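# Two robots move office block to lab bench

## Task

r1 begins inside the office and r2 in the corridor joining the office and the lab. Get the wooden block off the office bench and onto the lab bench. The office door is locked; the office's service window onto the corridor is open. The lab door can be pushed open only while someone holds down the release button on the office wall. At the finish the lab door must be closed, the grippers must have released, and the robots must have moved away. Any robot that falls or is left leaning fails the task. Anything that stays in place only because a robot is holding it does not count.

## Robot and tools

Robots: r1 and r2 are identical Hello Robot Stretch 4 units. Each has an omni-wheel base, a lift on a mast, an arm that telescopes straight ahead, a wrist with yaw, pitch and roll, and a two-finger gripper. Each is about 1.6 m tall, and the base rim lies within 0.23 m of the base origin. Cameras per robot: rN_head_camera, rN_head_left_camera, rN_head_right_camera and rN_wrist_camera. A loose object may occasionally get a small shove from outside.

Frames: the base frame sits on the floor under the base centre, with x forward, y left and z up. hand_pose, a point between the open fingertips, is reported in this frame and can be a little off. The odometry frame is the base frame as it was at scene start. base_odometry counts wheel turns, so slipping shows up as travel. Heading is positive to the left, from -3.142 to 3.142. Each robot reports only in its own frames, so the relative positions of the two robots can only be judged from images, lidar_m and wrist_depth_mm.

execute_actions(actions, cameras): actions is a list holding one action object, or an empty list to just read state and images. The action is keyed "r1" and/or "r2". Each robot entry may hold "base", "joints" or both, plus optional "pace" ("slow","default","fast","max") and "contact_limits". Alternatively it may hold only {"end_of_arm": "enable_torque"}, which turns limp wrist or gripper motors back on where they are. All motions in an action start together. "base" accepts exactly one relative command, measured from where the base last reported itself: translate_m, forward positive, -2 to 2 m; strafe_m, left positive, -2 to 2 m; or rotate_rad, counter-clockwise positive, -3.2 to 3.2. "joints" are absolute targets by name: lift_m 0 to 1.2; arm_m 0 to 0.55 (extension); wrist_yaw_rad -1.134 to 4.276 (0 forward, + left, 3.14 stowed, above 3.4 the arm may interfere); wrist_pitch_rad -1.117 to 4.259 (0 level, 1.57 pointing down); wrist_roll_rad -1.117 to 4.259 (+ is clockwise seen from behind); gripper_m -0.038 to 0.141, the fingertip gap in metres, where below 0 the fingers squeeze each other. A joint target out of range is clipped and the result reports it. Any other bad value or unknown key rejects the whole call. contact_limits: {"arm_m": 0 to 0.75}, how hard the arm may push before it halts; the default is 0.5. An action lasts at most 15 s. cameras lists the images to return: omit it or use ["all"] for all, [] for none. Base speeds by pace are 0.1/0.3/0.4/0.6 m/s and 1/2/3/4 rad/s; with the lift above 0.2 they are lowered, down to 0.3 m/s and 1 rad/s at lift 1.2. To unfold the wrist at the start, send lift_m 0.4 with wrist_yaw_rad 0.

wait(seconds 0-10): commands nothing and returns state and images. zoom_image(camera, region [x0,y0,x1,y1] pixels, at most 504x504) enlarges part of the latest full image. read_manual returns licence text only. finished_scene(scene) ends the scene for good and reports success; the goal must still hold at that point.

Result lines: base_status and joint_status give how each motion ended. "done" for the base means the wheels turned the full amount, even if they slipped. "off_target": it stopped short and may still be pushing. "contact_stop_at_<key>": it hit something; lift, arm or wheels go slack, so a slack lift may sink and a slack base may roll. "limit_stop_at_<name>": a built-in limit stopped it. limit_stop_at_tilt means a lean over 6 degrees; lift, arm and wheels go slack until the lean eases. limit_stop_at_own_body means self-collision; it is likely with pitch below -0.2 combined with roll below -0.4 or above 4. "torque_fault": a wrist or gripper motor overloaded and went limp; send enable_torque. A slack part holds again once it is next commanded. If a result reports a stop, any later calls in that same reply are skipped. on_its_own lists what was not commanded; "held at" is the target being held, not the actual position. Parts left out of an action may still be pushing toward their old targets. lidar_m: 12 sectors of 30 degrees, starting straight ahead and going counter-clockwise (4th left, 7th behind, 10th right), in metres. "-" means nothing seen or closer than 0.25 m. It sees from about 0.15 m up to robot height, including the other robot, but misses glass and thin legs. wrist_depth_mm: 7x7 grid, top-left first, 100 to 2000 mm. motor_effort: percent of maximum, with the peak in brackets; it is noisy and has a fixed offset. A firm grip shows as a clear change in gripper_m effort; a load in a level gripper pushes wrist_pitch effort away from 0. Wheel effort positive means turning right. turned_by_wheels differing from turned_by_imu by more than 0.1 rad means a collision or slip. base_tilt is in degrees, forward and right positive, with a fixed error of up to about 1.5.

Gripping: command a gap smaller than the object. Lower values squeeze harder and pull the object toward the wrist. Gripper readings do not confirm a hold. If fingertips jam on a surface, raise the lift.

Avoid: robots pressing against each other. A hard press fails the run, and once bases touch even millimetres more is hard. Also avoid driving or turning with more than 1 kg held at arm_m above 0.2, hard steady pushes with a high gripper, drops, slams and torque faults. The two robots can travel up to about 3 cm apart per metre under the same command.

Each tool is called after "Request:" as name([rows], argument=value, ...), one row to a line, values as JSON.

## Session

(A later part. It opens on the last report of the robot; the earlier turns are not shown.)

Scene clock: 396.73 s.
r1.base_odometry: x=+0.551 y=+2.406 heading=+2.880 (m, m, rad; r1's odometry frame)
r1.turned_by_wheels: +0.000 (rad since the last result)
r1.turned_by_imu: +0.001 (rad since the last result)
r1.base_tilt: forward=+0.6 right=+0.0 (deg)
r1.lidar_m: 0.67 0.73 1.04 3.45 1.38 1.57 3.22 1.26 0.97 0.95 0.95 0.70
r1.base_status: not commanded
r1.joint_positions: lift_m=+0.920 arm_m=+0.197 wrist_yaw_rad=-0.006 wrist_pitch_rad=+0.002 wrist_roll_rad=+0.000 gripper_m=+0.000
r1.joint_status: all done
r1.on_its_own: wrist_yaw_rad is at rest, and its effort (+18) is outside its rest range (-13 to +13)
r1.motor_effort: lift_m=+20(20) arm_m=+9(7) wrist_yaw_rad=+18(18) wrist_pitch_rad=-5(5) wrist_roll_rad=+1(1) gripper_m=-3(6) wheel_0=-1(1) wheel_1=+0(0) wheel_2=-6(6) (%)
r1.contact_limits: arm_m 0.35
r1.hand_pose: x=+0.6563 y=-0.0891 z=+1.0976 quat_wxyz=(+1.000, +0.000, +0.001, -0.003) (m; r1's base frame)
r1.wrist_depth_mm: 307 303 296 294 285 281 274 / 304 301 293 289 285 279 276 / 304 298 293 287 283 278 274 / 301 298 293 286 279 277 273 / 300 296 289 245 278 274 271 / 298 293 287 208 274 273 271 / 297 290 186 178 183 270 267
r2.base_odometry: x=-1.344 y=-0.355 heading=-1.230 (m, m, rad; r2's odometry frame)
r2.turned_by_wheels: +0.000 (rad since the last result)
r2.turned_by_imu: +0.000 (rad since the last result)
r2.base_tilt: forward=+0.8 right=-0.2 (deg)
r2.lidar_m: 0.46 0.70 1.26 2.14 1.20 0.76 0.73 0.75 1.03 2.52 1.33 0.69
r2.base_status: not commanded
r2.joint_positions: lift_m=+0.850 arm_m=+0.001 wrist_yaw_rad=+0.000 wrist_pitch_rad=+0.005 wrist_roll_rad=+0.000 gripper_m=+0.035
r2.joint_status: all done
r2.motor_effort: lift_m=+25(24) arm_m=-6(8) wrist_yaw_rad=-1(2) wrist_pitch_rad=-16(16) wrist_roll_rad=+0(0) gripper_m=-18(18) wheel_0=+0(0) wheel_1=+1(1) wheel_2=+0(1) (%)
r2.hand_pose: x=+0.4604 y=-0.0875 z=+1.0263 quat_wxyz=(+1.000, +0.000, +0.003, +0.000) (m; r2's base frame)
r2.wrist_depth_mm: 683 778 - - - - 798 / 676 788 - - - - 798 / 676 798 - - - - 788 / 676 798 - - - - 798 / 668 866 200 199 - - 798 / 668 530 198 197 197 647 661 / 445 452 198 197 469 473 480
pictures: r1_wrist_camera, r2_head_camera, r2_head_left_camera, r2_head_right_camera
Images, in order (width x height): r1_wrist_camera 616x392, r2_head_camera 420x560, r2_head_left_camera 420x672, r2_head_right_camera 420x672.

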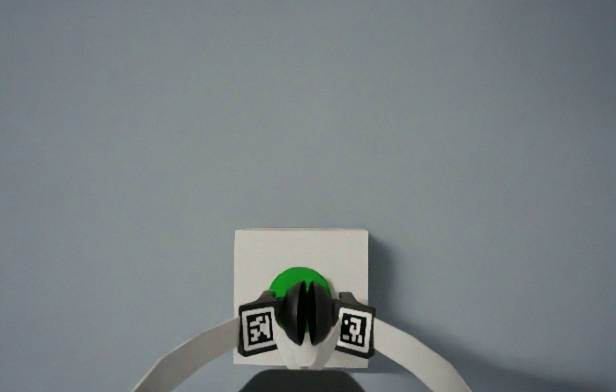

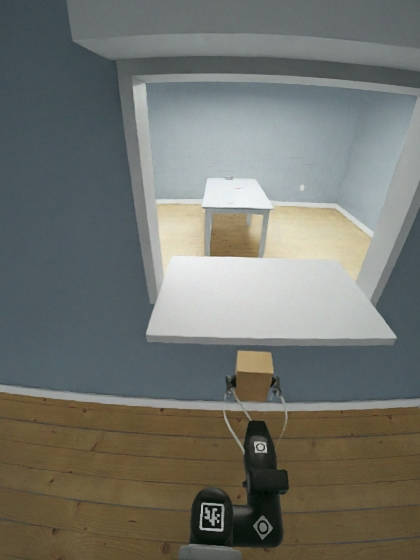

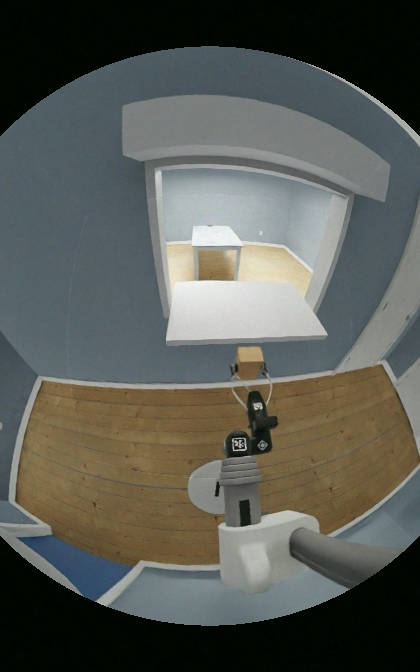

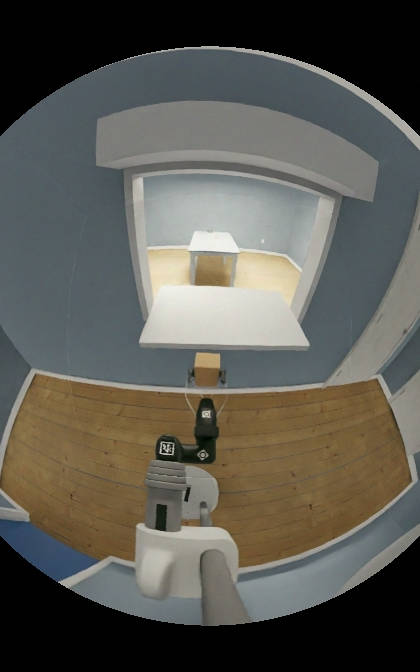

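Request:
execute_actions([
  {"r2": {"base": {"strafe_m": 1.07}, "joints": {"wrist_yaw_rad": 2.8}, "pace": "fast"}},
], cameras=["r2_head_left_camera"])

Request:
execute_actions([
  {"r2": {"base": {"rotate_rad": -3.15}, "pace": "fast"}},
], cameras=["r2_head_camera", "r2_head_left_camera", "r2_head_right_camera", "r1_wrist_camera"])

Scene clock: 435.63 s.
r1.base_odometry: x=+0.551 y=+2.406 heading=+2.880 (m, m, rad; r1's odometry frame)
r1.turned_by_wheels: +0.000 (rad since the last result)
r1.turned_by_imu: +0.001 (rad since the last result)
r1.base_tilt: forward=+0.5 right=+0.0 (deg)
r1.lidar_m: 0.68 0.75 1.05 3.45 1.39 1.58 3.22 1.28 0.96 0.94 0.95 0.71
r1.base_status: not commanded
r1.joint_positions: lift_m=+0.920 arm_m=+0.197 wrist_yaw_rad=-0.006 wrist_pitch_rad=+0.002 wrist_roll_rad=+0.000 gripper_m=+0.000
r1.joint_status: not commanded
r1.on_its_own: wrist_yaw_rad is at rest, and its effort (+18) is outside its rest range (-13 to +13)
r1.motor_effort: lift_m=+20(21) arm_m=+9(9) wrist_yaw_rad=+18(18) wrist_pitch_rad=-6(6) wrist_roll_rad=+1(3) gripper_m=-5(4) wheel_0=-1(1) wheel_1=+0(0) wheel_2=-7(7) (%)
r1.hand_pose: x=+0.6563 y=-0.0891 z=+1.0976 quat_wxyz=(+1.000, +0.000, +0.001, -0.003) (m; r1's base frame)
r1.wrist_depth_mm: 307 303 297 291 285 282 276 / 306 301 294 289 285 278 276 / 303 298 294 289 282 277 274 / 304 297 290 286 281 277 272 / 300 297 289 246 279 274 271 / 298 293 287 208 274 272 268 / 296 291 187 180 183 270 267
r2.base_odometry: x=-0.336 y=+0.003 heading=-1.229 (m, m, rad; r2's odometry frame)
r2.turned_by_wheels: +0.000 (rad since the last result)
r2.turned_by_imu: +0.003 (rad since the last result)
r2.base_tilt: forward=+0.7 right=-0.2 (deg)
r2.lidar_m: 0.85 0.89 1.11 1.06 1.10 0.88 0.84 0.86 1.06 2.75 1.06 0.92
r2.base_status: done
r2.joint_positions: lift_m=+0.850 arm_m=+0.001 wrist_yaw_rad=+2.800 wrist_pitch_rad=+0.005 wrist_roll_rad=+0.000 gripper_m=+0.035
r2.joint_status: all done
r2.motor_effort: lift_m=+24(24) arm_m=-6(6) wrist_yaw_rad=-2(6) wrist_pitch_rad=-16(17) wrist_roll_rad=+0(0) gripper_m=-18(19) wheel_0=+1(9) wheel_1=+0(8) wheel_2=+1(1) (%)
r2.hand_pose: x=-0.0706 y=+0.1791 z=+1.0263 quat_wxyz=(+0.170, -0.003, +0.001, +0.985) (m; r2's base frame)
r2.wrist_depth_mm: 559 931 1025 1078 1138 1229 1025 / 168 931 1008 1078 1138 1229 1008 / 170 931 1008 1060 1138 1205 1008 / 226 917 991 1025 1118 1205 1008 / 854 931 200 199 1138 1205 991 / 854 891 198 198 197 1205 991 / 854 904 197 196 1138 1160 976
pictures: r2_head_left_camera
Images, in order (width x height): r2_head_left_camera 420x672.

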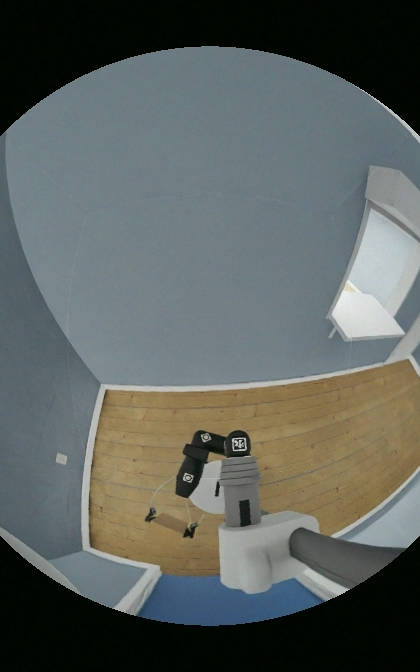

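Scene clock: 438.47 s.
r1.base_odometry: x=+0.551 y=+2.406 heading=+2.880 (m, m, rad; r1's odometry frame)
r1.turned_by_wheels: +0.000 (rad since the last result)
r1.turned_by_imu: +0.000 (rad since the last result)
r1.base_tilt: forward=+0.6 right=+0.0 (deg)
r1.lidar_m: 0.68 0.72 1.04 3.46 1.40 1.57 3.22 1.30 0.96 0.94 0.98 0.71
r1.base_status: not commanded
r1.joint_positions: lift_m=+0.920 arm_m=+0.197 wrist_yaw_rad=-0.006 wrist_pitch_rad=+0.002 wrist_roll_rad=+0.000 gripper_m=+0.000
r1.joint_status: not commanded
r1.on_its_own: wrist_yaw_rad is at rest, and its effort (+17) is outside its rest range (-13 to +13)
r1.motor_effort: lift_m=+20(21) arm_m=+9(9) wrist_yaw_rad=+17(17) wrist_pitch_rad=-6(5) wrist_roll_rad=-1(4) gripper_m=-4(5) wheel_0=-1(1) wheel_1=+0(1) wheel_2=-6(6) (%)
r1.hand_pose: x=+0.6563 y=-0.0891 z=+1.0976 quat_wxyz=(+1.000, +0.000, +0.001, -0.003) (m; r1's base frame)
r1.wrist_depth_mm: 307 303 297 291 286 281 277 / 306 300 296 289 283 279 276 / 304 297 291 289 281 278 273 / 301 296 291 286 278 276 272 / 301 294 290 245 278 273 270 / 298 294 286 208 276 273 268 / 296 293 186 179 183 270 267
r2.base_odometry: x=-0.336 y=+0.003 heading=+1.904 (m, m, rad; r2's odometry frame)
r2.turned_by_wheels: -3.150 (rad since the last result)
r2.turned_by_imu: -3.099 (rad since the last result)
r2.base_tilt: forward=+0.7 right=-0.2 (deg)
r2.lidar_m: 0.81 0.86 1.07 2.70 1.09 0.92 0.88 0.89 1.11 1.06 1.11 0.88
r2.base_status: done
r2.joint_positions: lift_m=+0.850 arm_m=+0.001 wrist_yaw_rad=+2.800 wrist_pitch_rad=+0.005 wrist_roll_rad=+0.000 gripper_m=+0.035
r2.joint_status: not commanded
r2.motor_effort: lift_m=+24(24) arm_m=-5(6) wrist_yaw_rad=-1(2) wrist_pitch_rad=-16(17) wrist_roll_rad=+1(1) gripper_m=-18(17) wheel_0=+0(8) wheel_1=+0(9) wheel_2=+0(6) (%)
r2.hand_pose: x=-0.0706 y=+0.1791 z=+1.0263 quat_wxyz=(+0.170, -0.003, +0.001, +0.985) (m; r2's base frame)
r2.wrist_depth_mm: 569 976 1042 1160 1255 1281 1366 / 168 960 1042 1160 - - 1661 / 169 960 1042 1160 - - 1708 / 225 976 1025 1118 - - 1708 / 891 960 200 198 1229 1661 1661 / 878 917 198 198 197 1430 1661 / 878 931 198 197 1281 1366 1618
pictures: r1_wrist_camera, r2_head_camera, r2_head_left_camera, r2_head_right_camera
Images, in order (width x height): r1_wrist_camera 616x392, r2_head_camera 420x560, r2_head_left_camera 420x672, r2_head_right_camera 420x672.

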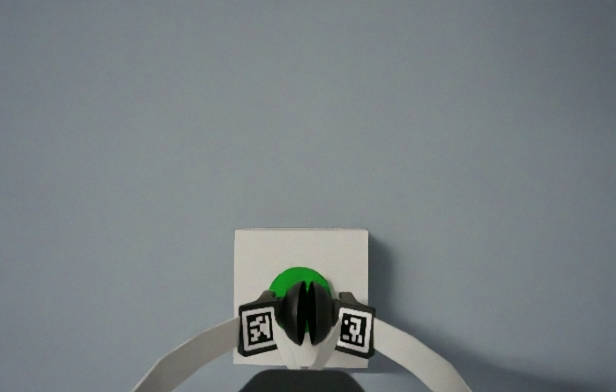

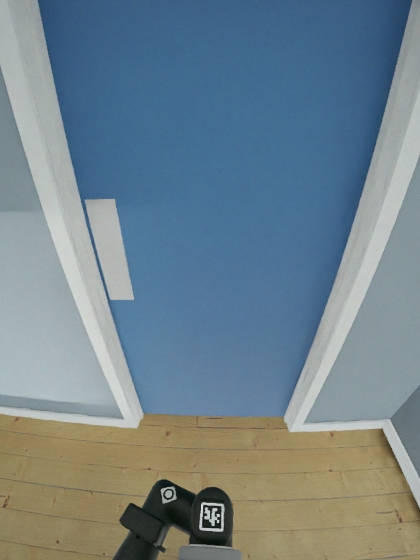

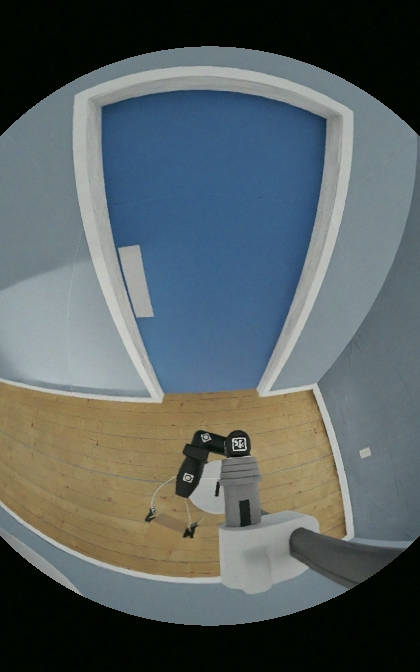

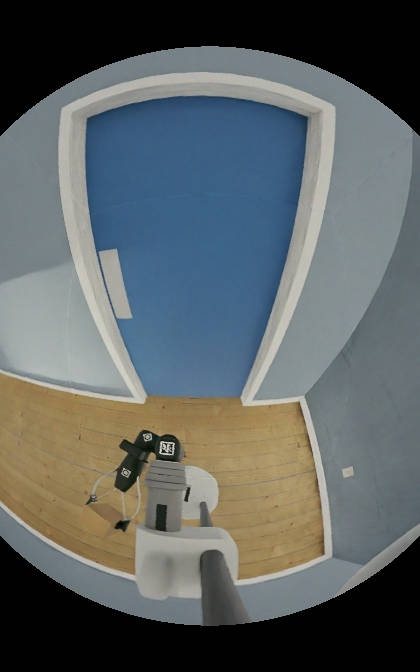

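Request:
execute_actions([
  {"r2": {"base": {"translate_m": 0.54}, "pace": "fast"}},
], cameras=["r2_head_left_camera"])

Request:
execute_actions([
  {"r2": {"base": {"translate_m": 0.6}, "pace": "slow"}},
], cameras=["r2_head_camera", "r2_head_left_camera", "r2_head_right_camera"])

Scene clock: 453.43 s.
r1.base_odometry: x=+0.551 y=+2.406 heading=+2.880 (m, m, rad; r1's odometry frame)
r1.turned_by_wheels: +0.000 (rad since the last result)
r1.turned_by_imu: +0.001 (rad since the last result)
r1.base_tilt: forward=+0.6 right=+0.0 (deg)
r1.lidar_m: 0.70 0.72 1.06 3.42 1.38 1.56 3.24 1.26 0.99 0.95 0.98 0.72
r1.base_status: not commanded
r1.joint_positions: lift_m=+0.920 arm_m=+0.197 wrist_yaw_rad=-0.006 wrist_pitch_rad=+0.002 wrist_roll_rad=+0.000 gripper_m=+0.000
r1.joint_status: not commanded
r1.on_its_own: wrist_yaw_rad is at rest, and its effort (+18) is outside its rest range (-13 to +13)
r1.motor_effort: lift_m=+20(21) arm_m=+9(9) wrist_yaw_rad=+18(17) wrist_pitch_rad=-6(5) wrist_roll_rad=+2(1) gripper_m=-6(2) wheel_0=-1(1) wheel_1=+0(0) wheel_2=-7(7) (%)
r1.hand_pose: x=+0.6563 y=-0.0891 z=+1.0976 quat_wxyz=(+1.000, +0.000, +0.001, -0.003) (m; r1's base frame)
r1.wrist_depth_mm: 309 304 297 293 287 281 277 / 307 301 293 289 285 278 274 / 303 298 294 287 283 277 273 / 301 297 290 286 282 276 272 / 301 294 290 245 279 274 270 / 298 293 289 208 276 272 268 / 297 290 186 179 183 272 268
r2.base_odometry: x=-0.513 y=+0.513 heading=+1.904 (m, m, rad; r2's odometry frame)
r2.turned_by_wheels: +0.000 (rad since the last result)
r2.turned_by_imu: -0.002 (rad since the last result)
r2.base_tilt: forward=+0.8 right=-0.2 (deg)
r2.lidar_m: 0.29 0.32 0.43 0.79 1.83 1.50 1.41 1.47 1.11 1.03 0.46 0.30
r2.base_status: done
r2.joint_positions: lift_m=+0.850 arm_m=+0.001 wrist_yaw_rad=+2.800 wrist_pitch_rad=+0.005 wrist_roll_rad=+0.000 gripper_m=+0.035
r2.joint_status: not commanded
r2.motor_effort: lift_m=+23(23) arm_m=-5(5) wrist_yaw_rad=-1(1) wrist_pitch_rad=-16(16) wrist_roll_rad=+0(0) gripper_m=-19(20) wheel_0=-2(7) wheel_1=+0(4) wheel_2=+0(9) (%)
r2.hand_pose: x=-0.0706 y=+0.1791 z=+1.0263 quat_wxyz=(+0.170, -0.003, +0.001, +0.985) (m; r2's base frame)
r2.wrist_depth_mm: 798 1464 1618 1708 1808 - - / 168 1464 1661 1756 1921 1983 - / 169 1464 1618 1808 - - - / 225 1464 1576 1708 - - - / 1366 1464 200 199 1921 - - / 1336 1430 198 198 197 - - / 1336 1430 197 196 1983 - -
pictures: r2_head_left_camera
Images, in order (width x height): r2_head_left_camera 420x672.

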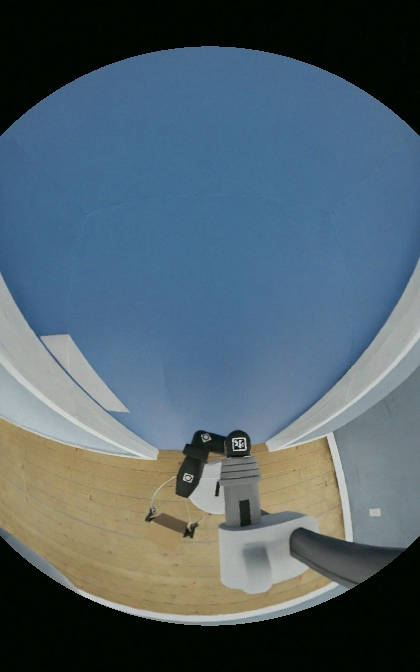

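Scene clock: 460.73 s.
r1.base_odometry: x=+0.551 y=+2.406 heading=+2.880 (m, m, rad; r1's odometry frame)
r1.turned_by_wheels: +0.000 (rad since the last result)
r1.turned_by_imu: +0.001 (rad since the last result)
r1.base_tilt: forward=+0.6 right=+0.0 (deg)
r1.lidar_m: 0.68 0.74 1.06 3.48 1.36 1.54 3.28 1.26 0.99 0.95 0.97 0.71
r1.base_status: not commanded
r1.joint_positions: lift_m=+0.920 arm_m=+0.197 wrist_yaw_rad=-0.006 wrist_pitch_rad=+0.002 wrist_roll_rad=+0.000 gripper_m=+0.000
r1.joint_status: not commanded
r1.on_its_own: wrist_yaw_rad is at rest, and its effort (+18) is outside its rest range (-13 to +13)
r1.motor_effort: lift_m=+20(21) arm_m=+9(9) wrist_yaw_rad=+18(18) wrist_pitch_rad=-6(6) wrist_roll_rad=+1(0) gripper_m=-7(1) wheel_0=+0(1) wheel_1=+0(0) wheel_2=-7(6) (%)
r1.hand_pose: x=+0.6563 y=-0.0891 z=+1.0976 quat_wxyz=(+1.000, +0.000, +0.001, -0.003) (m; r1's base frame)
r1.wrist_depth_mm: 307 304 297 291 287 281 278 / 307 300 294 290 285 278 277 / 303 300 293 286 283 278 273 / 301 297 290 285 282 277 271 / 301 294 289 245 279 274 271 / 298 291 286 208 276 273 270 / 296 291 185 179 183 271 266
r2.base_odometry: x=-0.709 y=+1.080 heading=+1.903 (m, m, rad; r2's odometry frame)
r2.turned_by_wheels: +0.000 (rad since the last result)
r2.turned_by_imu: +0.003 (rad since the last result)
r2.base_tilt: forward=+0.7 right=-0.2 (deg)
r2.lidar_m: 0.28 1.38 1.07 1.03 0.51 2.04 2.01 1.55 0.30 0.25 - 0.25
r2.base_status: done
r2.joint_positions: lift_m=+0.850 arm_m=+0.000 wrist_yaw_rad=+2.800 wrist_pitch_rad=+0.005 wrist_roll_rad=+0.000 gripper_m=+0.035
r2.joint_status: not commanded
r2.motor_effort: lift_m=+23(24) arm_m=+1(5) wrist_yaw_rad=-4(26) wrist_pitch_rad=-17(17) wrist_roll_rad=+0(1) gripper_m=-18(19) wheel_0=+3(4) wheel_1=+0(9) wheel_2=-6(10) (%)
r2.hand_pose: x=-0.0718 y=+0.1789 z=+1.0264 quat_wxyz=(+0.170, -0.003, +0.001, +0.985) (m; r2's base frame)
r2.wrist_depth_mm: 1078 - - - - 525 597 / 167 - - - - 525 597 / 169 - - - - 521 591 / 225 - - - 627 521 591 / 1863 - 200 198 585 512 591 / 1921 1983 198 197 197 508 585 / 1863 1983 197 197 603 504 580
pictures: r2_head_camera, r2_head_left_camera, r2_head_right_camera
Images, in order (width x height): r2_head_camera 420x560, r2_head_left_camera 420x672, r2_head_right_camera 420x672.

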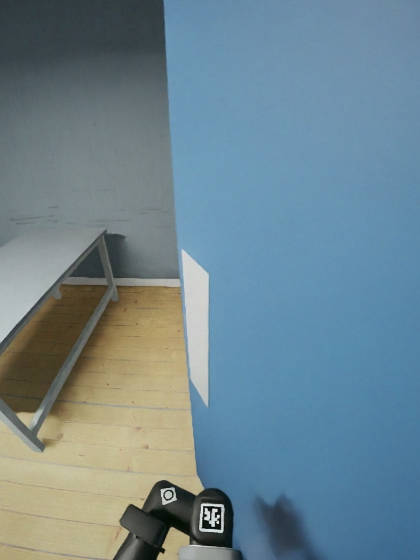

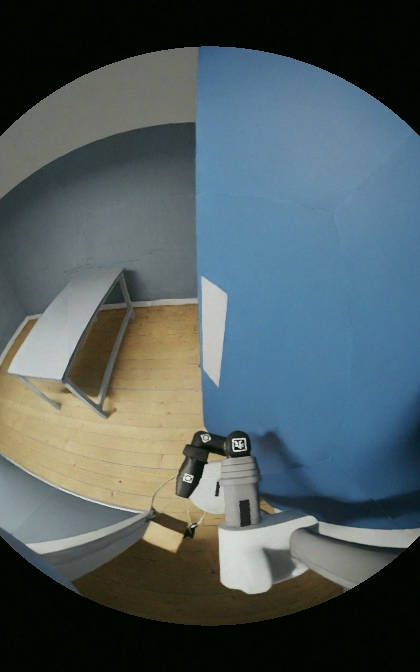

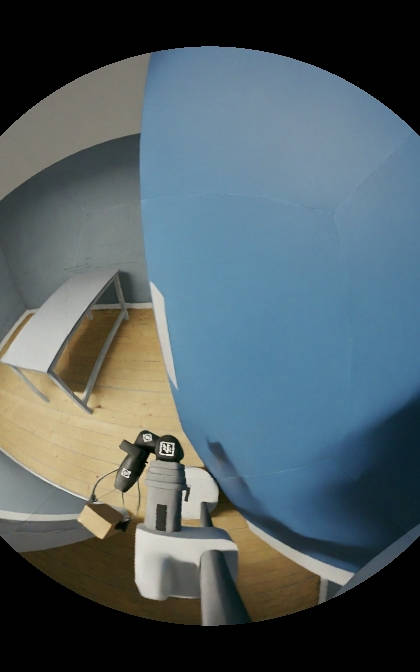

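Request:
zoom_image(camera="r2_head_left_camera", region=[0, 240, 220, 460])

Region (0, 240, 220, 460) of r2_head_left_camera's 420x672 image, scaled by 2.291, with more detail than that image has.

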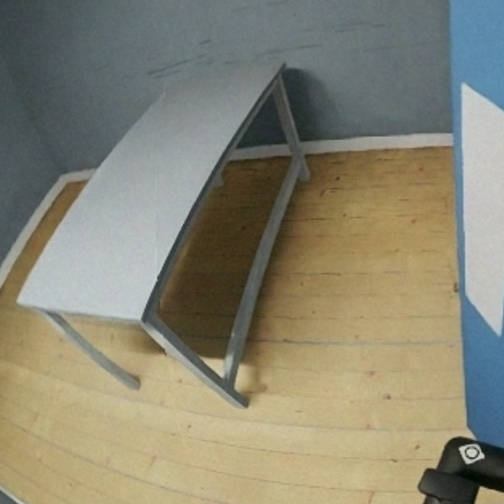

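Request:
execute_actions([
  {"r2": {"base": {"translate_m": 0.8}}},
], cameras=["r2_head_camera", "r2_head_left_camera", "r2_head_right_camera"])

Scene clock: 493.93 s.
r1.base_odometry: x=+0.551 y=+2.406 heading=+2.880 (m, m, rad; r1's odometry frame)
r1.turned_by_wheels: +0.000 (rad since the last result)
r1.turned_by_imu: +0.001 (rad since the last result)
r1.base_tilt: forward=+0.5 right=+0.0 (deg)
r1.lidar_m: 0.68 0.74 1.06 3.44 1.39 1.54 3.21 1.26 0.96 0.94 0.94 0.71
r1.base_status: not commanded
r1.joint_positions: lift_m=+0.920 arm_m=+0.197 wrist_yaw_rad=-0.006 wrist_pitch_rad=+0.002 wrist_roll_rad=+0.000 gripper_m=+0.000
r1.joint_status: not commanded
r1.on_its_own: wrist_yaw_rad is at rest, and its effort (+18) is outside its rest range (-13 to +13)
r1.motor_effort: lift_m=+20(21) arm_m=+9(9) wrist_yaw_rad=+18(17) wrist_pitch_rad=-6(6) wrist_roll_rad=+2(1) gripper_m=-2(1) wheel_0=-1(1) wheel_1=+0(0) wheel_2=-6(6) (%)
r1.hand_pose: x=+0.6563 y=-0.0891 z=+1.0976 quat_wxyz=(+1.000, +0.000, +0.001, -0.003) (m; r1's base frame)
r1.wrist_depth_mm: 307 301 296 291 287 283 277 / 306 300 296 290 285 279 274 / 303 300 293 287 282 278 274 / 301 297 289 283 281 276 272 / 303 294 290 246 281 273 270 / 298 291 286 208 276 272 268 / 296 291 186 179 183 270 266
r2.base_odometry: x=-0.970 y=+1.836 heading=+1.904 (m, m, rad; r2's odometry frame)
r2.turned_by_wheels: +0.000 (rad since the last result)
r2.turned_by_imu: -0.003 (rad since the last result)
r2.base_tilt: forward=+0.8 right=-0.2 (deg)
r2.lidar_m: 1.44 1.42 1.02 0.93 1.01 1.12 2.82 0.27 0.26 1.00 1.03 1.41
r2.base_status: done
r2.joint_positions: lift_m=+0.850 arm_m=+0.000 wrist_yaw_rad=+2.800 wrist_pitch_rad=+0.005 wrist_roll_rad=+0.000 gripper_m=+0.035
r2.joint_status: not commanded
r2.motor_effort: lift_m=+22(23) arm_m=+1(1) wrist_yaw_rad=-2(3) wrist_pitch_rad=-17(17) wrist_roll_rad=+0(1) gripper_m=-19(18) wheel_0=+1(10) wheel_1=-3(7) wheel_2=+4(14) (%)
r2.hand_pose: x=-0.0717 y=+0.1790 z=+1.0264 quat_wxyz=(+0.170, -0.003, +0.001, +0.985) (m; r2's base frame)
r2.wrist_depth_mm: - - - 1366 1464 1661 1863 / 168 - - 1336 1464 1661 1863 / 169 - - 1336 1464 1661 1863 / 226 - - 1281 1464 1661 1863 / - - 200 198 1464 1661 1863 / - - 198 198 197 1661 1863 / - - 197 197 1430 1537 1808
pictures: r2_head_camera, r2_head_left_camera, r2_head_right_camera
Images, in order (width x height): r2_head_camera 420x560, r2_head_left_camera 420x672, r2_head_right_camera 420x672.

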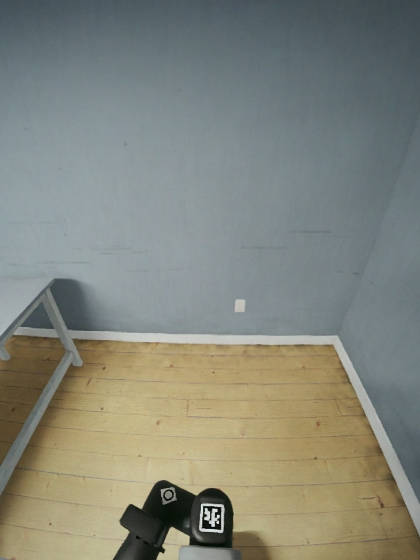

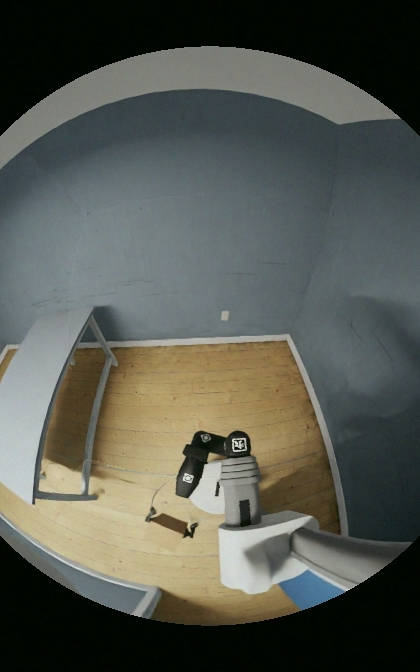

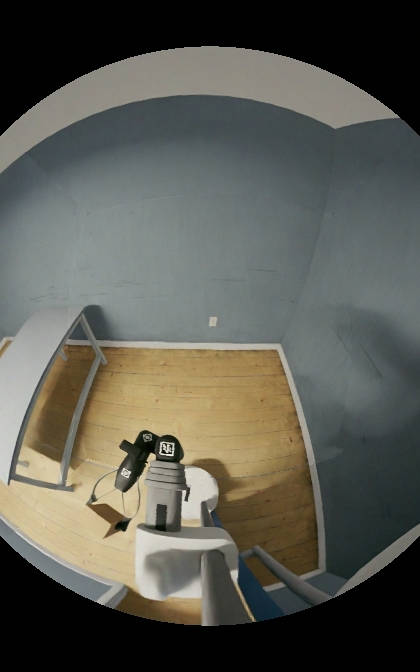

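Request:
execute_actions([
  {"r2": {"base": {"strafe_m": 0.45}, "joints": {"wrist_yaw_rad": 0.0}}},
], cameras=["r2_head_right_camera"])

Request:
execute_actions([
  {"r2": {"base": {"rotate_rad": 1.59}, "joints": {"arm_m": 0.25, "lift_m": 0.72}}},
], cameras=["r2_head_camera", "r2_head_left_camera", "r2_wrist_camera"])

Scene clock: 513.47 s.
r1.base_odometry: x=+0.551 y=+2.406 heading=+2.880 (m, m, rad; r1's odometry frame)
r1.turned_by_wheels: +0.000 (rad since the last result)
r1.turned_by_imu: +0.001 (rad since the last result)
r1.base_tilt: forward=+0.5 right=+0.1 (deg)
r1.lidar_m: 0.67 0.73 1.07 3.45 1.39 1.58 3.22 1.28 0.98 0.94 0.94 0.71
r1.base_status: not commanded
r1.joint_positions: lift_m=+0.920 arm_m=+0.197 wrist_yaw_rad=-0.006 wrist_pitch_rad=+0.002 wrist_roll_rad=+0.000 gripper_m=+0.000
r1.joint_status: not commanded
r1.on_its_own: wrist_yaw_rad is at rest, and its effort (+18) is outside its rest range (-13 to +13)
r1.motor_effort: lift_m=+20(21) arm_m=+9(9) wrist_yaw_rad=+18(18) wrist_pitch_rad=-5(5) wrist_roll_rad=+2(0) gripper_m=-2(3) wheel_0=-1(1) wheel_1=+0(0) wheel_2=-7(7) (%)
r1.hand_pose: x=+0.6563 y=-0.0891 z=+1.0976 quat_wxyz=(+1.000, +0.000, +0.001, -0.003) (m; r1's base frame)
r1.wrist_depth_mm: 307 304 297 290 286 281 276 / 306 300 294 287 285 279 274 / 304 300 293 287 283 277 274 / 301 296 291 285 281 277 272 / 300 294 290 245 278 274 270 / 297 294 287 208 274 274 270 / 296 291 186 180 182 271 267
r2.base_odometry: x=-1.395 y=+1.689 heading=+1.904 (m, m, rad; r2's odometry frame)
r2.turned_by_wheels: +0.000 (rad since the last result)
r2.turned_by_imu: +0.001 (rad since the last result)
r2.base_tilt: forward=+0.7 right=-0.2 (deg)
r2.lidar_m: 0.45 0.77 0.55 0.50 0.53 1.09 0.98 1.06 1.43 1.46 1.50 1.52
r2.base_status: done
r2.joint_positions: lift_m=+0.850 arm_m=+0.000 wrist_yaw_rad=+0.000 wrist_pitch_rad=+0.005 wrist_roll_rad=+0.000 gripper_m=+0.035
r2.joint_status: all done
r2.motor_effort: lift_m=+23(23) arm_m=+1(1) wrist_yaw_rad=-2(10) wrist_pitch_rad=-16(17) wrist_roll_rad=+0(0) gripper_m=-19(18) wheel_0=+1(10) wheel_1=-2(5) wheel_2=+2(4) (%)
r2.hand_pose: x=+0.4593 y=-0.0874 z=+1.0264 quat_wxyz=(+1.000, +0.000, +0.003, +0.000) (m; r2's base frame)
r2.wrist_depth_mm: 1205 1255 1255 1281 1308 1336 1366 / 1229 1229 1255 1255 1308 1308 1336 / 1229 1229 1255 1281 1281 1336 1308 / 1205 1229 1255 1255 1281 1308 1336 / 1205 1229 200 199 1308 1308 1336 / 1205 1229 198 198 197 1281 1308 / 1205 1205 197 196 1281 1281 1308
pictures: r2_head_right_camera
Images, in order (width x height): r2_head_right_camera 420x672.

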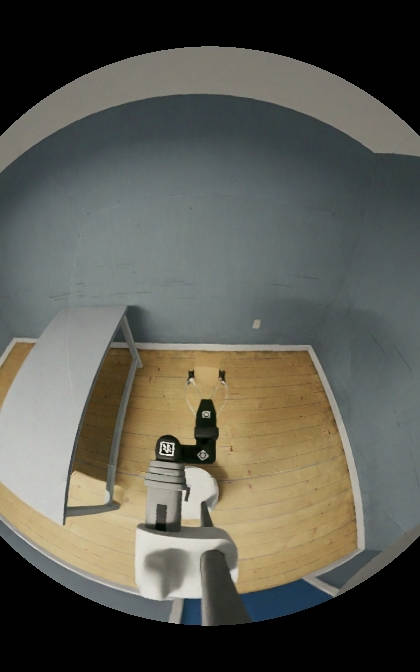

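Scene clock: 515.53 s.
r1.base_odometry: x=+0.551 y=+2.406 heading=+2.880 (m, m, rad; r1's odometry frame)
r1.turned_by_wheels: +0.000 (rad since the last result)
r1.turned_by_imu: +0.000 (rad since the last result)
r1.base_tilt: forward=+0.6 right=+0.0 (deg)
r1.lidar_m: 0.68 0.73 1.06 3.47 1.40 1.56 3.22 1.28 0.98 0.95 0.97 0.72
r1.base_status: not commanded
r1.joint_positions: lift_m=+0.920 arm_m=+0.197 wrist_yaw_rad=-0.006 wrist_pitch_rad=+0.002 wrist_roll_rad=+0.000 gripper_m=+0.000
r1.joint_status: not commanded
r1.on_its_own: wrist_yaw_rad is at rest, and its effort (+18) is outside its rest range (-13 to +13)
r1.motor_effort: lift_m=+20(21) arm_m=+9(9) wrist_yaw_rad=+18(18) wrist_pitch_rad=-5(5) wrist_roll_rad=+2(1) gripper_m=-1(2) wheel_0=-1(1) wheel_1=+1(0) wheel_2=-6(6) (%)
r1.hand_pose: x=+0.6563 y=-0.0891 z=+1.0976 quat_wxyz=(+1.000, +0.000, +0.001, -0.003) (m; r1's base frame)
r1.wrist_depth_mm: 309 301 296 290 286 281 276 / 304 301 296 290 285 279 274 / 304 300 291 289 283 278 273 / 303 297 291 286 281 276 271 / 301 296 291 244 279 273 271 / 298 291 286 209 276 272 268 / 296 291 186 179 183 270 267
r2.base_odometry: x=-1.395 y=+1.689 heading=-2.789 (m, m, rad; r2's odometry frame)
r2.turned_by_wheels: +1.590 (rad since the last result)
r2.turned_by_imu: +1.564 (rad since the last result)
r2.base_tilt: forward=+0.8 right=-0.2 (deg)
r2.lidar_m: 0.51 0.53 1.08 0.96 1.07 1.46 1.47 1.51 1.51 1.44 0.70 0.55
r2.base_status: done
r2.joint_positions: lift_m=+0.720 arm_m=+0.249 wrist_yaw_rad=+0.000 wrist_pitch_rad=+0.005 wrist_roll_rad=+0.000 gripper_m=+0.035
r2.joint_status: all done
r2.motor_effort: lift_m=+17(15) arm_m=+6(7) wrist_yaw_rad=-2(6) wrist_pitch_rad=-16(17) wrist_roll_rad=+0(0) gripper_m=-18(18) wheel_0=+1(9) wheel_1=+1(3) wheel_2=+1(8) (%)
r2.hand_pose: x=+0.7084 y=-0.0874 z=+0.8969 quat_wxyz=(+1.000, +0.000, +0.003, +0.000) (m; r2's base frame)
r2.wrist_depth_mm: 1756 - - - - - 1983 / 1756 - - - - - 1983 / 1808 - - - - - 1983 / 1808 - - - - - 1921 / 1808 - 200 198 - - 1921 / 1661 591 198 198 197 732 732 / 418 382 197 196 424 402 462
pictures: r2_head_camera, r2_head_left_camera, r2_wrist_camera
Images, in order (width x height): r2_head_camera 420x560, r2_head_left_camera 420x672, r2_wrist_camera 616x392.

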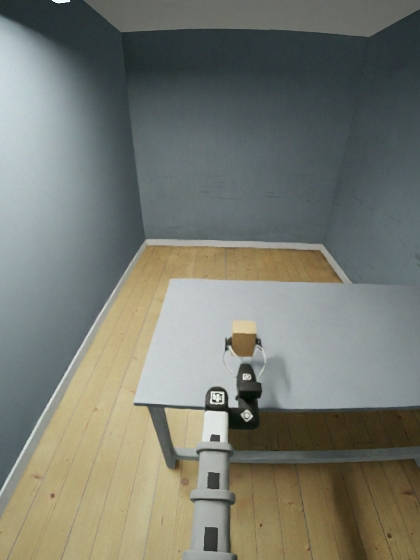

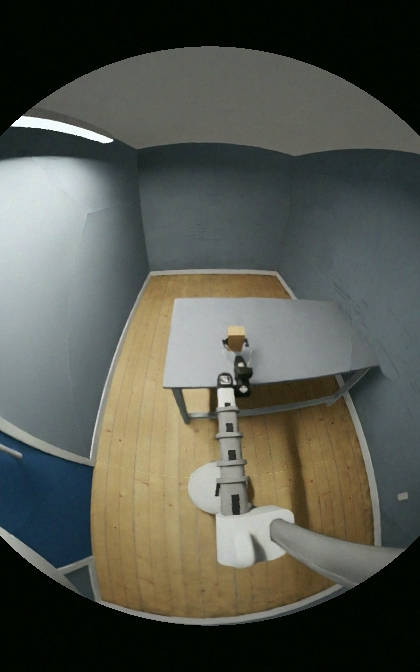

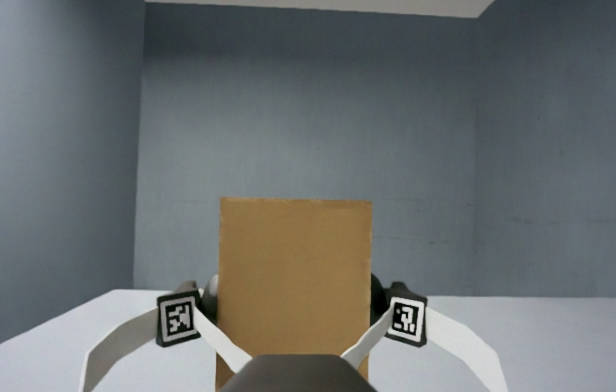

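Request:
execute_actions(actions=[])

Scene clock: 525.70 s.
r1.base_odometry: x=+0.551 y=+2.406 heading=+2.880 (m, m, rad; r1's odometry frame)
r1.turned_by_wheels: +0.000 (rad since the last result)
r1.turned_by_imu: +0.000 (rad since the last result)
r1.base_tilt: forward=+0.6 right=+0.0 (deg)
r1.lidar_m: 0.68 0.73 1.05 3.47 1.37 1.56 3.23 1.29 0.99 0.94 0.96 0.72
r1.base_status: not commanded
r1.joint_positions: lift_m=+0.920 arm_m=+0.197 wrist_yaw_rad=-0.006 wrist_pitch_rad=+0.002 wrist_roll_rad=+0.000 gripper_m=+0.000
r1.joint_status: not commanded
r1.on_its_own: wrist_yaw_rad is at rest, and its effort (+18) is outside its rest range (-13 to +13)
r1.motor_effort: lift_m=+20(21) arm_m=+9(9) wrist_yaw_rad=+18(18) wrist_pitch_rad=-5(5) wrist_roll_rad=+2(1) gripper_m=-4(2) wheel_0=-1(1) wheel_1=+0(0) wheel_2=-7(6) (%)
r1.hand_pose: x=+0.6563 y=-0.0891 z=+1.0976 quat_wxyz=(+1.000, +0.000, +0.001, -0.003) (m; r1's base frame)
r1.wrist_depth_mm: 306 304 297 291 286 281 277 / 309 300 294 289 285 277 276 / 303 297 293 289 282 278 274 / 301 296 293 286 281 277 272 / 301 294 289 246 279 273 272 / 297 291 286 209 276 273 268 / 296 293 186 179 183 272 267
r2.base_odometry: x=-1.395 y=+1.689 heading=-2.789 (m, m, rad; r2's odometry frame)
r2.turned_by_wheels: +0.000 (rad since the last result)
r2.turned_by_imu: +0.000 (rad since the last result)
r2.base_tilt: forward=+0.8 right=-0.2 (deg)
r2.lidar_m: 0.52 0.51 1.08 0.97 1.07 1.48 1.46 1.52 1.52 1.44 0.72 0.54
r2.base_status: done
r2.joint_positions: lift_m=+0.720 arm_m=+0.249 wrist_yaw_rad=+0.000 wrist_pitch_rad=+0.005 wrist_roll_rad=+0.000 gripper_m=+0.035
r2.joint_status: all done
r2.motor_effort: lift_m=+17(15) arm_m=+6(7) wrist_yaw_rad=-3(6) wrist_pitch_rad=-17(17) wrist_roll_rad=-1(0) gripper_m=-18(18) wheel_0=+1(9) wheel_1=+1(3) wheel_2=+1(8) (%)
r2.hand_pose: x=+0.7084 y=-0.0874 z=+0.8969 quat_wxyz=(+1.000, +0.000, +0.003, +0.000) (m; r2's base frame)
r2.wrist_depth_mm: 1756 - - - - - 1983 / 1808 - - - - - 1983 / 1808 - - - - - 1983 / 1808 - - - - - 1921 / 1808 - 200 199 - - 1921 / 1708 591 198 198 197 723 741 / 421 379 197 197 424 399 462
pictures: r1_head_camera, r1_head_left_camera, r1_head_right_camera, r1_wrist_camera, r2_head_camera, r2_head_left_camera, r2_head_right_camera, r2_wrist_camera
Images, in order (width x height): r1_head_camera 420x560, r1_head_left_camera 420x672, r1_head_right_camera 420x672, r1_wrist_camera 616x392, r2_head_camera 420x560, r2_head_left_camera 420x672, r2_head_right_camera 420x672, r2_wrist_camera 616x392.

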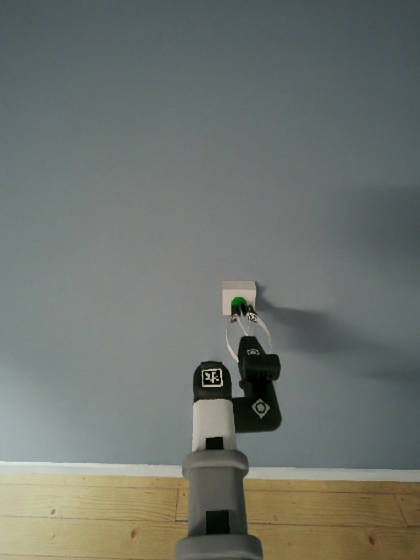

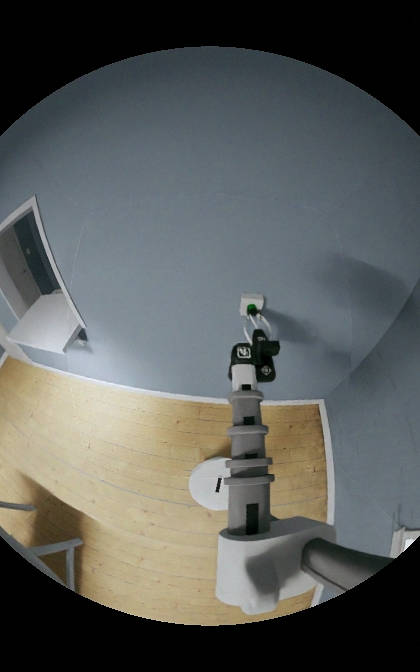

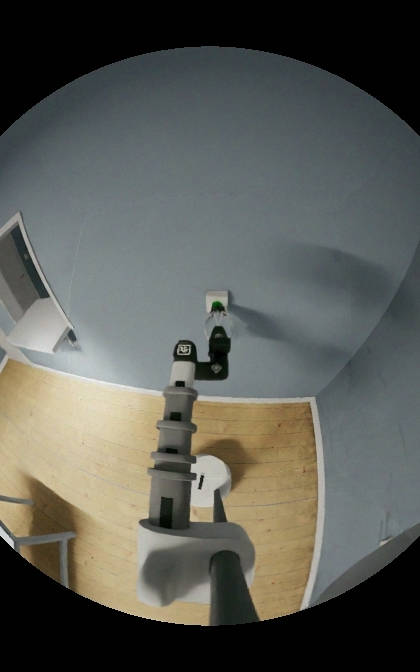

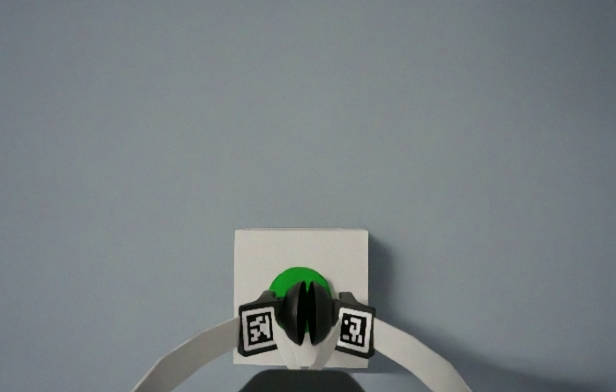

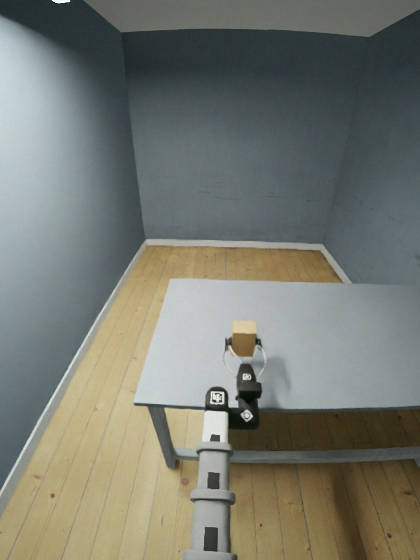

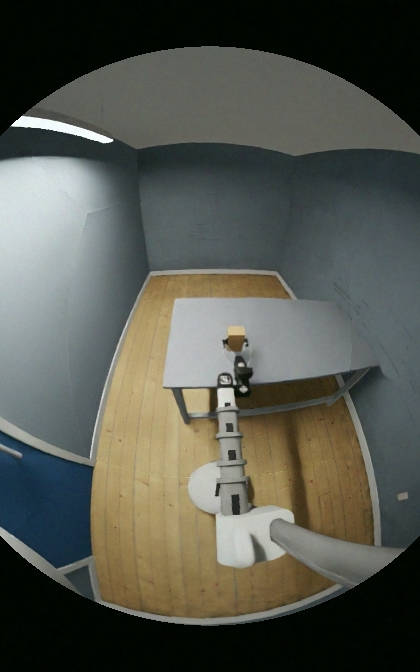

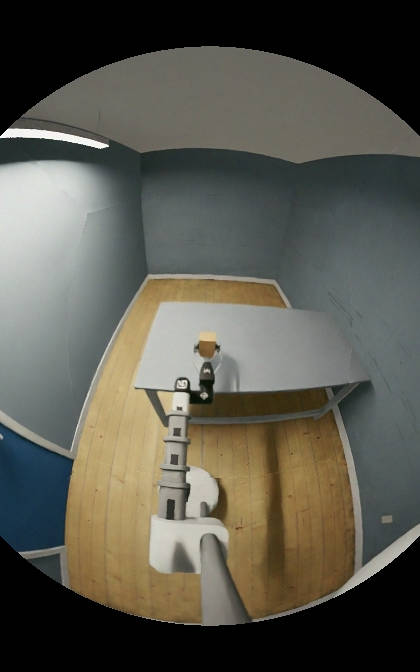

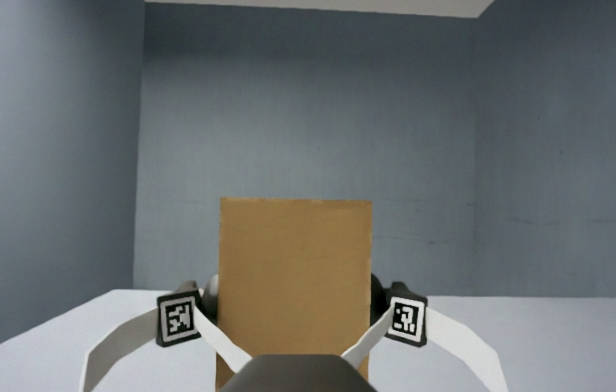

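Request:
execute_actions([
  {"r2": {"joints": {"lift_m": 0.68}}},
], cameras=["r2_wrist_camera"])

Scene clock: 528.87 s.
r1.base_odometry: x=+0.551 y=+2.406 heading=+2.880 (m, m, rad; r1's odometry frame)
r1.turned_by_wheels: +0.000 (rad since the last result)
r1.turned_by_imu: +0.000 (rad since the last result)
r1.base_tilt: forward=+0.6 right=+0.0 (deg)
r1.lidar_m: 0.67 0.74 1.06 3.46 1.39 1.58 3.25 1.28 0.97 0.93 0.96 0.72
r1.base_status: not commanded
r1.joint_positions: lift_m=+0.920 arm_m=+0.197 wrist_yaw_rad=-0.006 wrist_pitch_rad=+0.002 wrist_roll_rad=+0.000 gripper_m=+0.000
r1.joint_status: not commanded
r1.on_its_own: wrist_yaw_rad is at rest, and its effort (+18) is outside its rest range (-13 to +13)
r1.motor_effort: lift_m=+20(20) arm_m=+9(9) wrist_yaw_rad=+18(18) wrist_pitch_rad=-5(6) wrist_roll_rad=+2(0) gripper_m=-5(2) wheel_0=-1(1) wheel_1=+0(0) wheel_2=-7(7) (%)
r1.hand_pose: x=+0.6563 y=-0.0891 z=+1.0976 quat_wxyz=(+1.000, +0.000, +0.001, -0.003) (m; r1's base frame)
r1.wrist_depth_mm: 307 301 297 293 285 282 277 / 306 300 294 289 285 279 274 / 303 300 293 287 283 278 273 / 303 297 291 286 281 276 271 / 300 294 290 245 278 274 270 / 298 291 287 208 274 273 270 / 297 289 186 179 184 271 267
r2.base_odometry: x=-1.395 y=+1.689 heading=-2.789 (m, m, rad; r2's odometry frame)
r2.turned_by_wheels: +0.000 (rad since the last result)
r2.turned_by_imu: +0.000 (rad since the last result)
r2.base_tilt: forward=+0.7 right=-0.1 (deg)
r2.lidar_m: 0.51 0.52 1.10 1.00 1.06 1.47 1.47 1.52 1.52 1.44 0.72 0.52
r2.base_status: not commanded
r2.joint_positions: lift_m=+0.680 arm_m=+0.249 wrist_yaw_rad=+0.000 wrist_pitch_rad=+0.005 wrist_roll_rad=+0.000 gripper_m=+0.035
r2.joint_status: all done
r2.motor_effort: lift_m=+17(11) arm_m=+6(5) wrist_yaw_rad=-3(3) wrist_pitch_rad=-17(17) wrist_roll_rad=+0(0) gripper_m=-18(18) wheel_0=+1(1) wheel_1=+0(1) wheel_2=+1(1) (%)
r2.hand_pose: x=+0.7084 y=-0.0874 z=+0.8569 quat_wxyz=(+1.000, +0.000, +0.003, +0.000) (m; r2's base frame)
r2.wrist_depth_mm: 1756 - - - - - 1983 / 1808 - - - - - 1921 / 1808 - - - - - 1983 / 1863 - - - - - 1921 / 1863 - 199 199 - - 1921 / 504 469 198 198 197 569 585 / 332 298 197 197 332 314 364
pictures: r2_wrist_camera
Images, in order (width x height): r2_wrist_camera 616x392.

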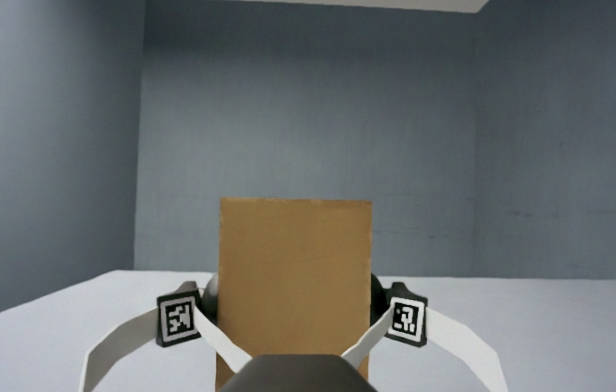

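Request:
execute_actions([
  {"r2": {"joints": {"lift_m": 0.66}, "pace": "slow"}},
], cameras=["r2_wrist_camera"])

Scene clock: 533.50 s.
r1.base_odometry: x=+0.551 y=+2.406 heading=+2.880 (m, m, rad; r1's odometry frame)
r1.turned_by_wheels: +0.000 (rad since the last result)
r1.turned_by_imu: +0.000 (rad since the last result)
r1.base_tilt: forward=+0.5 right=+0.0 (deg)
r1.lidar_m: 0.68 0.74 1.04 3.48 1.38 1.57 3.22 1.30 1.00 0.94 0.94 0.70
r1.base_status: not commanded
r1.joint_positions: lift_m=+0.920 arm_m=+0.197 wrist_yaw_rad=-0.006 wrist_pitch_rad=+0.002 wrist_roll_rad=+0.000 gripper_m=+0.000
r1.joint_status: not commanded
r1.on_its_own: wrist_yaw_rad is at rest, and its effort (+18) is outside its rest range (-13 to +13)
r1.motor_effort: lift_m=+20(20) arm_m=+9(9) wrist_yaw_rad=+18(18) wrist_pitch_rad=-6(5) wrist_roll_rad=+1(2) gripper_m=-4(1) wheel_0=-1(1) wheel_1=+0(0) wheel_2=-6(7) (%)
r1.hand_pose: x=+0.6563 y=-0.0891 z=+1.0976 quat_wxyz=(+1.000, +0.000, +0.001, -0.003) (m; r1's base frame)
r1.wrist_depth_mm: 310 303 296 293 286 281 277 / 306 300 293 287 283 279 276 / 304 298 293 287 282 277 274 / 301 296 291 286 282 276 272 / 300 294 290 245 279 274 272 / 296 291 286 208 276 271 268 / 298 293 186 180 183 271 267
r2.base_odometry: x=-1.395 y=+1.689 heading=-2.789 (m, m, rad; r2's odometry frame)
r2.turned_by_wheels: +0.000 (rad since the last result)
r2.turned_by_imu: +0.000 (rad since the last result)
r2.base_tilt: forward=+0.7 right=-0.2 (deg)
r2.lidar_m: 0.50 0.51 1.08 0.98 1.07 1.47 1.46 1.51 1.51 1.44 0.73 0.54
r2.base_status: not commanded
r2.joint_positions: lift_m=+0.660 arm_m=+0.249 wrist_yaw_rad=+0.000 wrist_pitch_rad=+0.005 wrist_roll_rad=+0.000 gripper_m=+0.035
r2.joint_status: all done
r2.motor_effort: lift_m=+16(20) arm_m=+6(6) wrist_yaw_rad=-2(2) wrist_pitch_rad=-16(16) wrist_roll_rad=+0(0) gripper_m=-18(19) wheel_0=+0(1) wheel_1=+0(1) wheel_2=+1(1) (%)
r2.hand_pose: x=+0.7084 y=-0.0874 z=+0.8369 quat_wxyz=(+1.000, +0.000, +0.003, +0.000) (m; r2's base frame)
r2.wrist_depth_mm: 1756 - - - - - 1983 / 1756 - - - - - 1983 / 1808 - - - - - 1983 / 1808 - - - - - 1921 / 1756 - 199 199 - - 1863 / 433 402 198 197 197 492 500 / 286 257 196 197 289 271 314
pictures: r2_wrist_camera
Images, in order (width x height): r2_wrist_camera 616x392.

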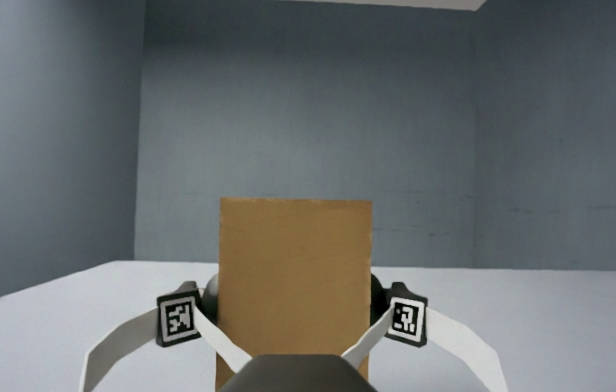

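Request:
execute_actions([
  {"r2": {"joints": {"lift_m": 0.652}, "pace": "slow"}},
], cameras=["r2_wrist_camera"])

Scene clock: 540.80 s.
r1.base_odometry: x=+0.551 y=+2.406 heading=+2.880 (m, m, rad; r1's odometry frame)
r1.turned_by_wheels: +0.000 (rad since the last result)
r1.turned_by_imu: +0.000 (rad since the last result)
r1.base_tilt: forward=+0.5 right=+0.0 (deg)
r1.lidar_m: 0.68 0.73 1.04 3.45 1.37 1.54 3.24 1.25 0.97 0.94 0.93 0.70
r1.base_status: not commanded
r1.joint_positions: lift_m=+0.920 arm_m=+0.197 wrist_yaw_rad=-0.006 wrist_pitch_rad=+0.002 wrist_roll_rad=+0.000 gripper_m=+0.000
r1.joint_status: not commanded
r1.on_its_own: wrist_yaw_rad is at rest, and its effort (+18) is outside its rest range (-13 to +13)
r1.motor_effort: lift_m=+20(20) arm_m=+9(9) wrist_yaw_rad=+18(18) wrist_pitch_rad=-5(5) wrist_roll_rad=+2(0) gripper_m=-6(4) wheel_0=-1(1) wheel_1=+0(1) wheel_2=-6(7) (%)
r1.hand_pose: x=+0.6563 y=-0.0891 z=+1.0976 quat_wxyz=(+1.000, +0.000, +0.001, -0.003) (m; r1's base frame)
r1.wrist_depth_mm: 307 303 296 291 286 281 277 / 307 300 294 289 285 279 274 / 301 300 293 287 281 277 273 / 303 297 293 286 281 276 272 / 301 294 290 246 279 274 271 / 298 293 287 208 276 273 271 / 297 291 186 179 183 268 266
r2.base_odometry: x=-1.395 y=+1.689 heading=-2.789 (m, m, rad; r2's odometry frame)
r2.turned_by_wheels: +0.000 (rad since the last result)
r2.turned_by_imu: +0.000 (rad since the last result)
r2.base_tilt: forward=+0.7 right=-0.2 (deg)
r2.lidar_m: 0.52 0.53 1.07 0.97 1.06 1.47 1.47 1.51 1.51 1.44 0.73 0.53
r2.base_status: not commanded
r2.joint_positions: lift_m=+0.652 arm_m=+0.249 wrist_yaw_rad=+0.000 wrist_pitch_rad=+0.005 wrist_roll_rad=+0.000 gripper_m=+0.035
r2.joint_status: all done
r2.motor_effort: lift_m=+16(14) arm_m=+5(6) wrist_yaw_rad=-3(3) wrist_pitch_rad=-16(16) wrist_roll_rad=+0(1) gripper_m=-18(18) wheel_0=+1(1) wheel_1=+1(1) wheel_2=+1(1) (%)
r2.hand_pose: x=+0.7084 y=-0.0874 z=+0.8289 quat_wxyz=(+1.000, +0.000, +0.003, +0.000) (m; r2's base frame)
r2.wrist_depth_mm: 1756 - - - - - 1983 / 1808 - - - - - 1921 / 1756 - - - - - 1983 / 1808 - - - - - 1983 / 1808 - 200 199 - - 1863 / 407 377 198 198 197 462 469 / 268 241 197 197 270 254 293
pictures: r2_wrist_camera
Images, in order (width x height): r2_wrist_camera 616x392.

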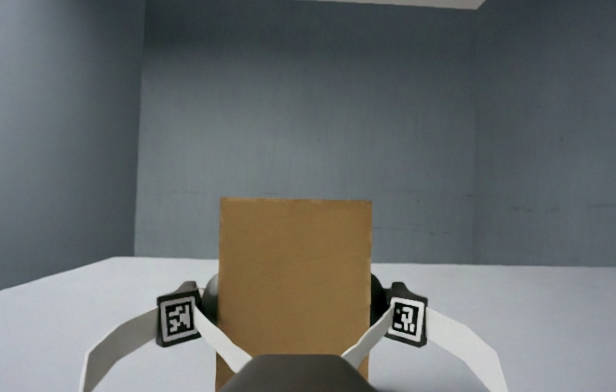

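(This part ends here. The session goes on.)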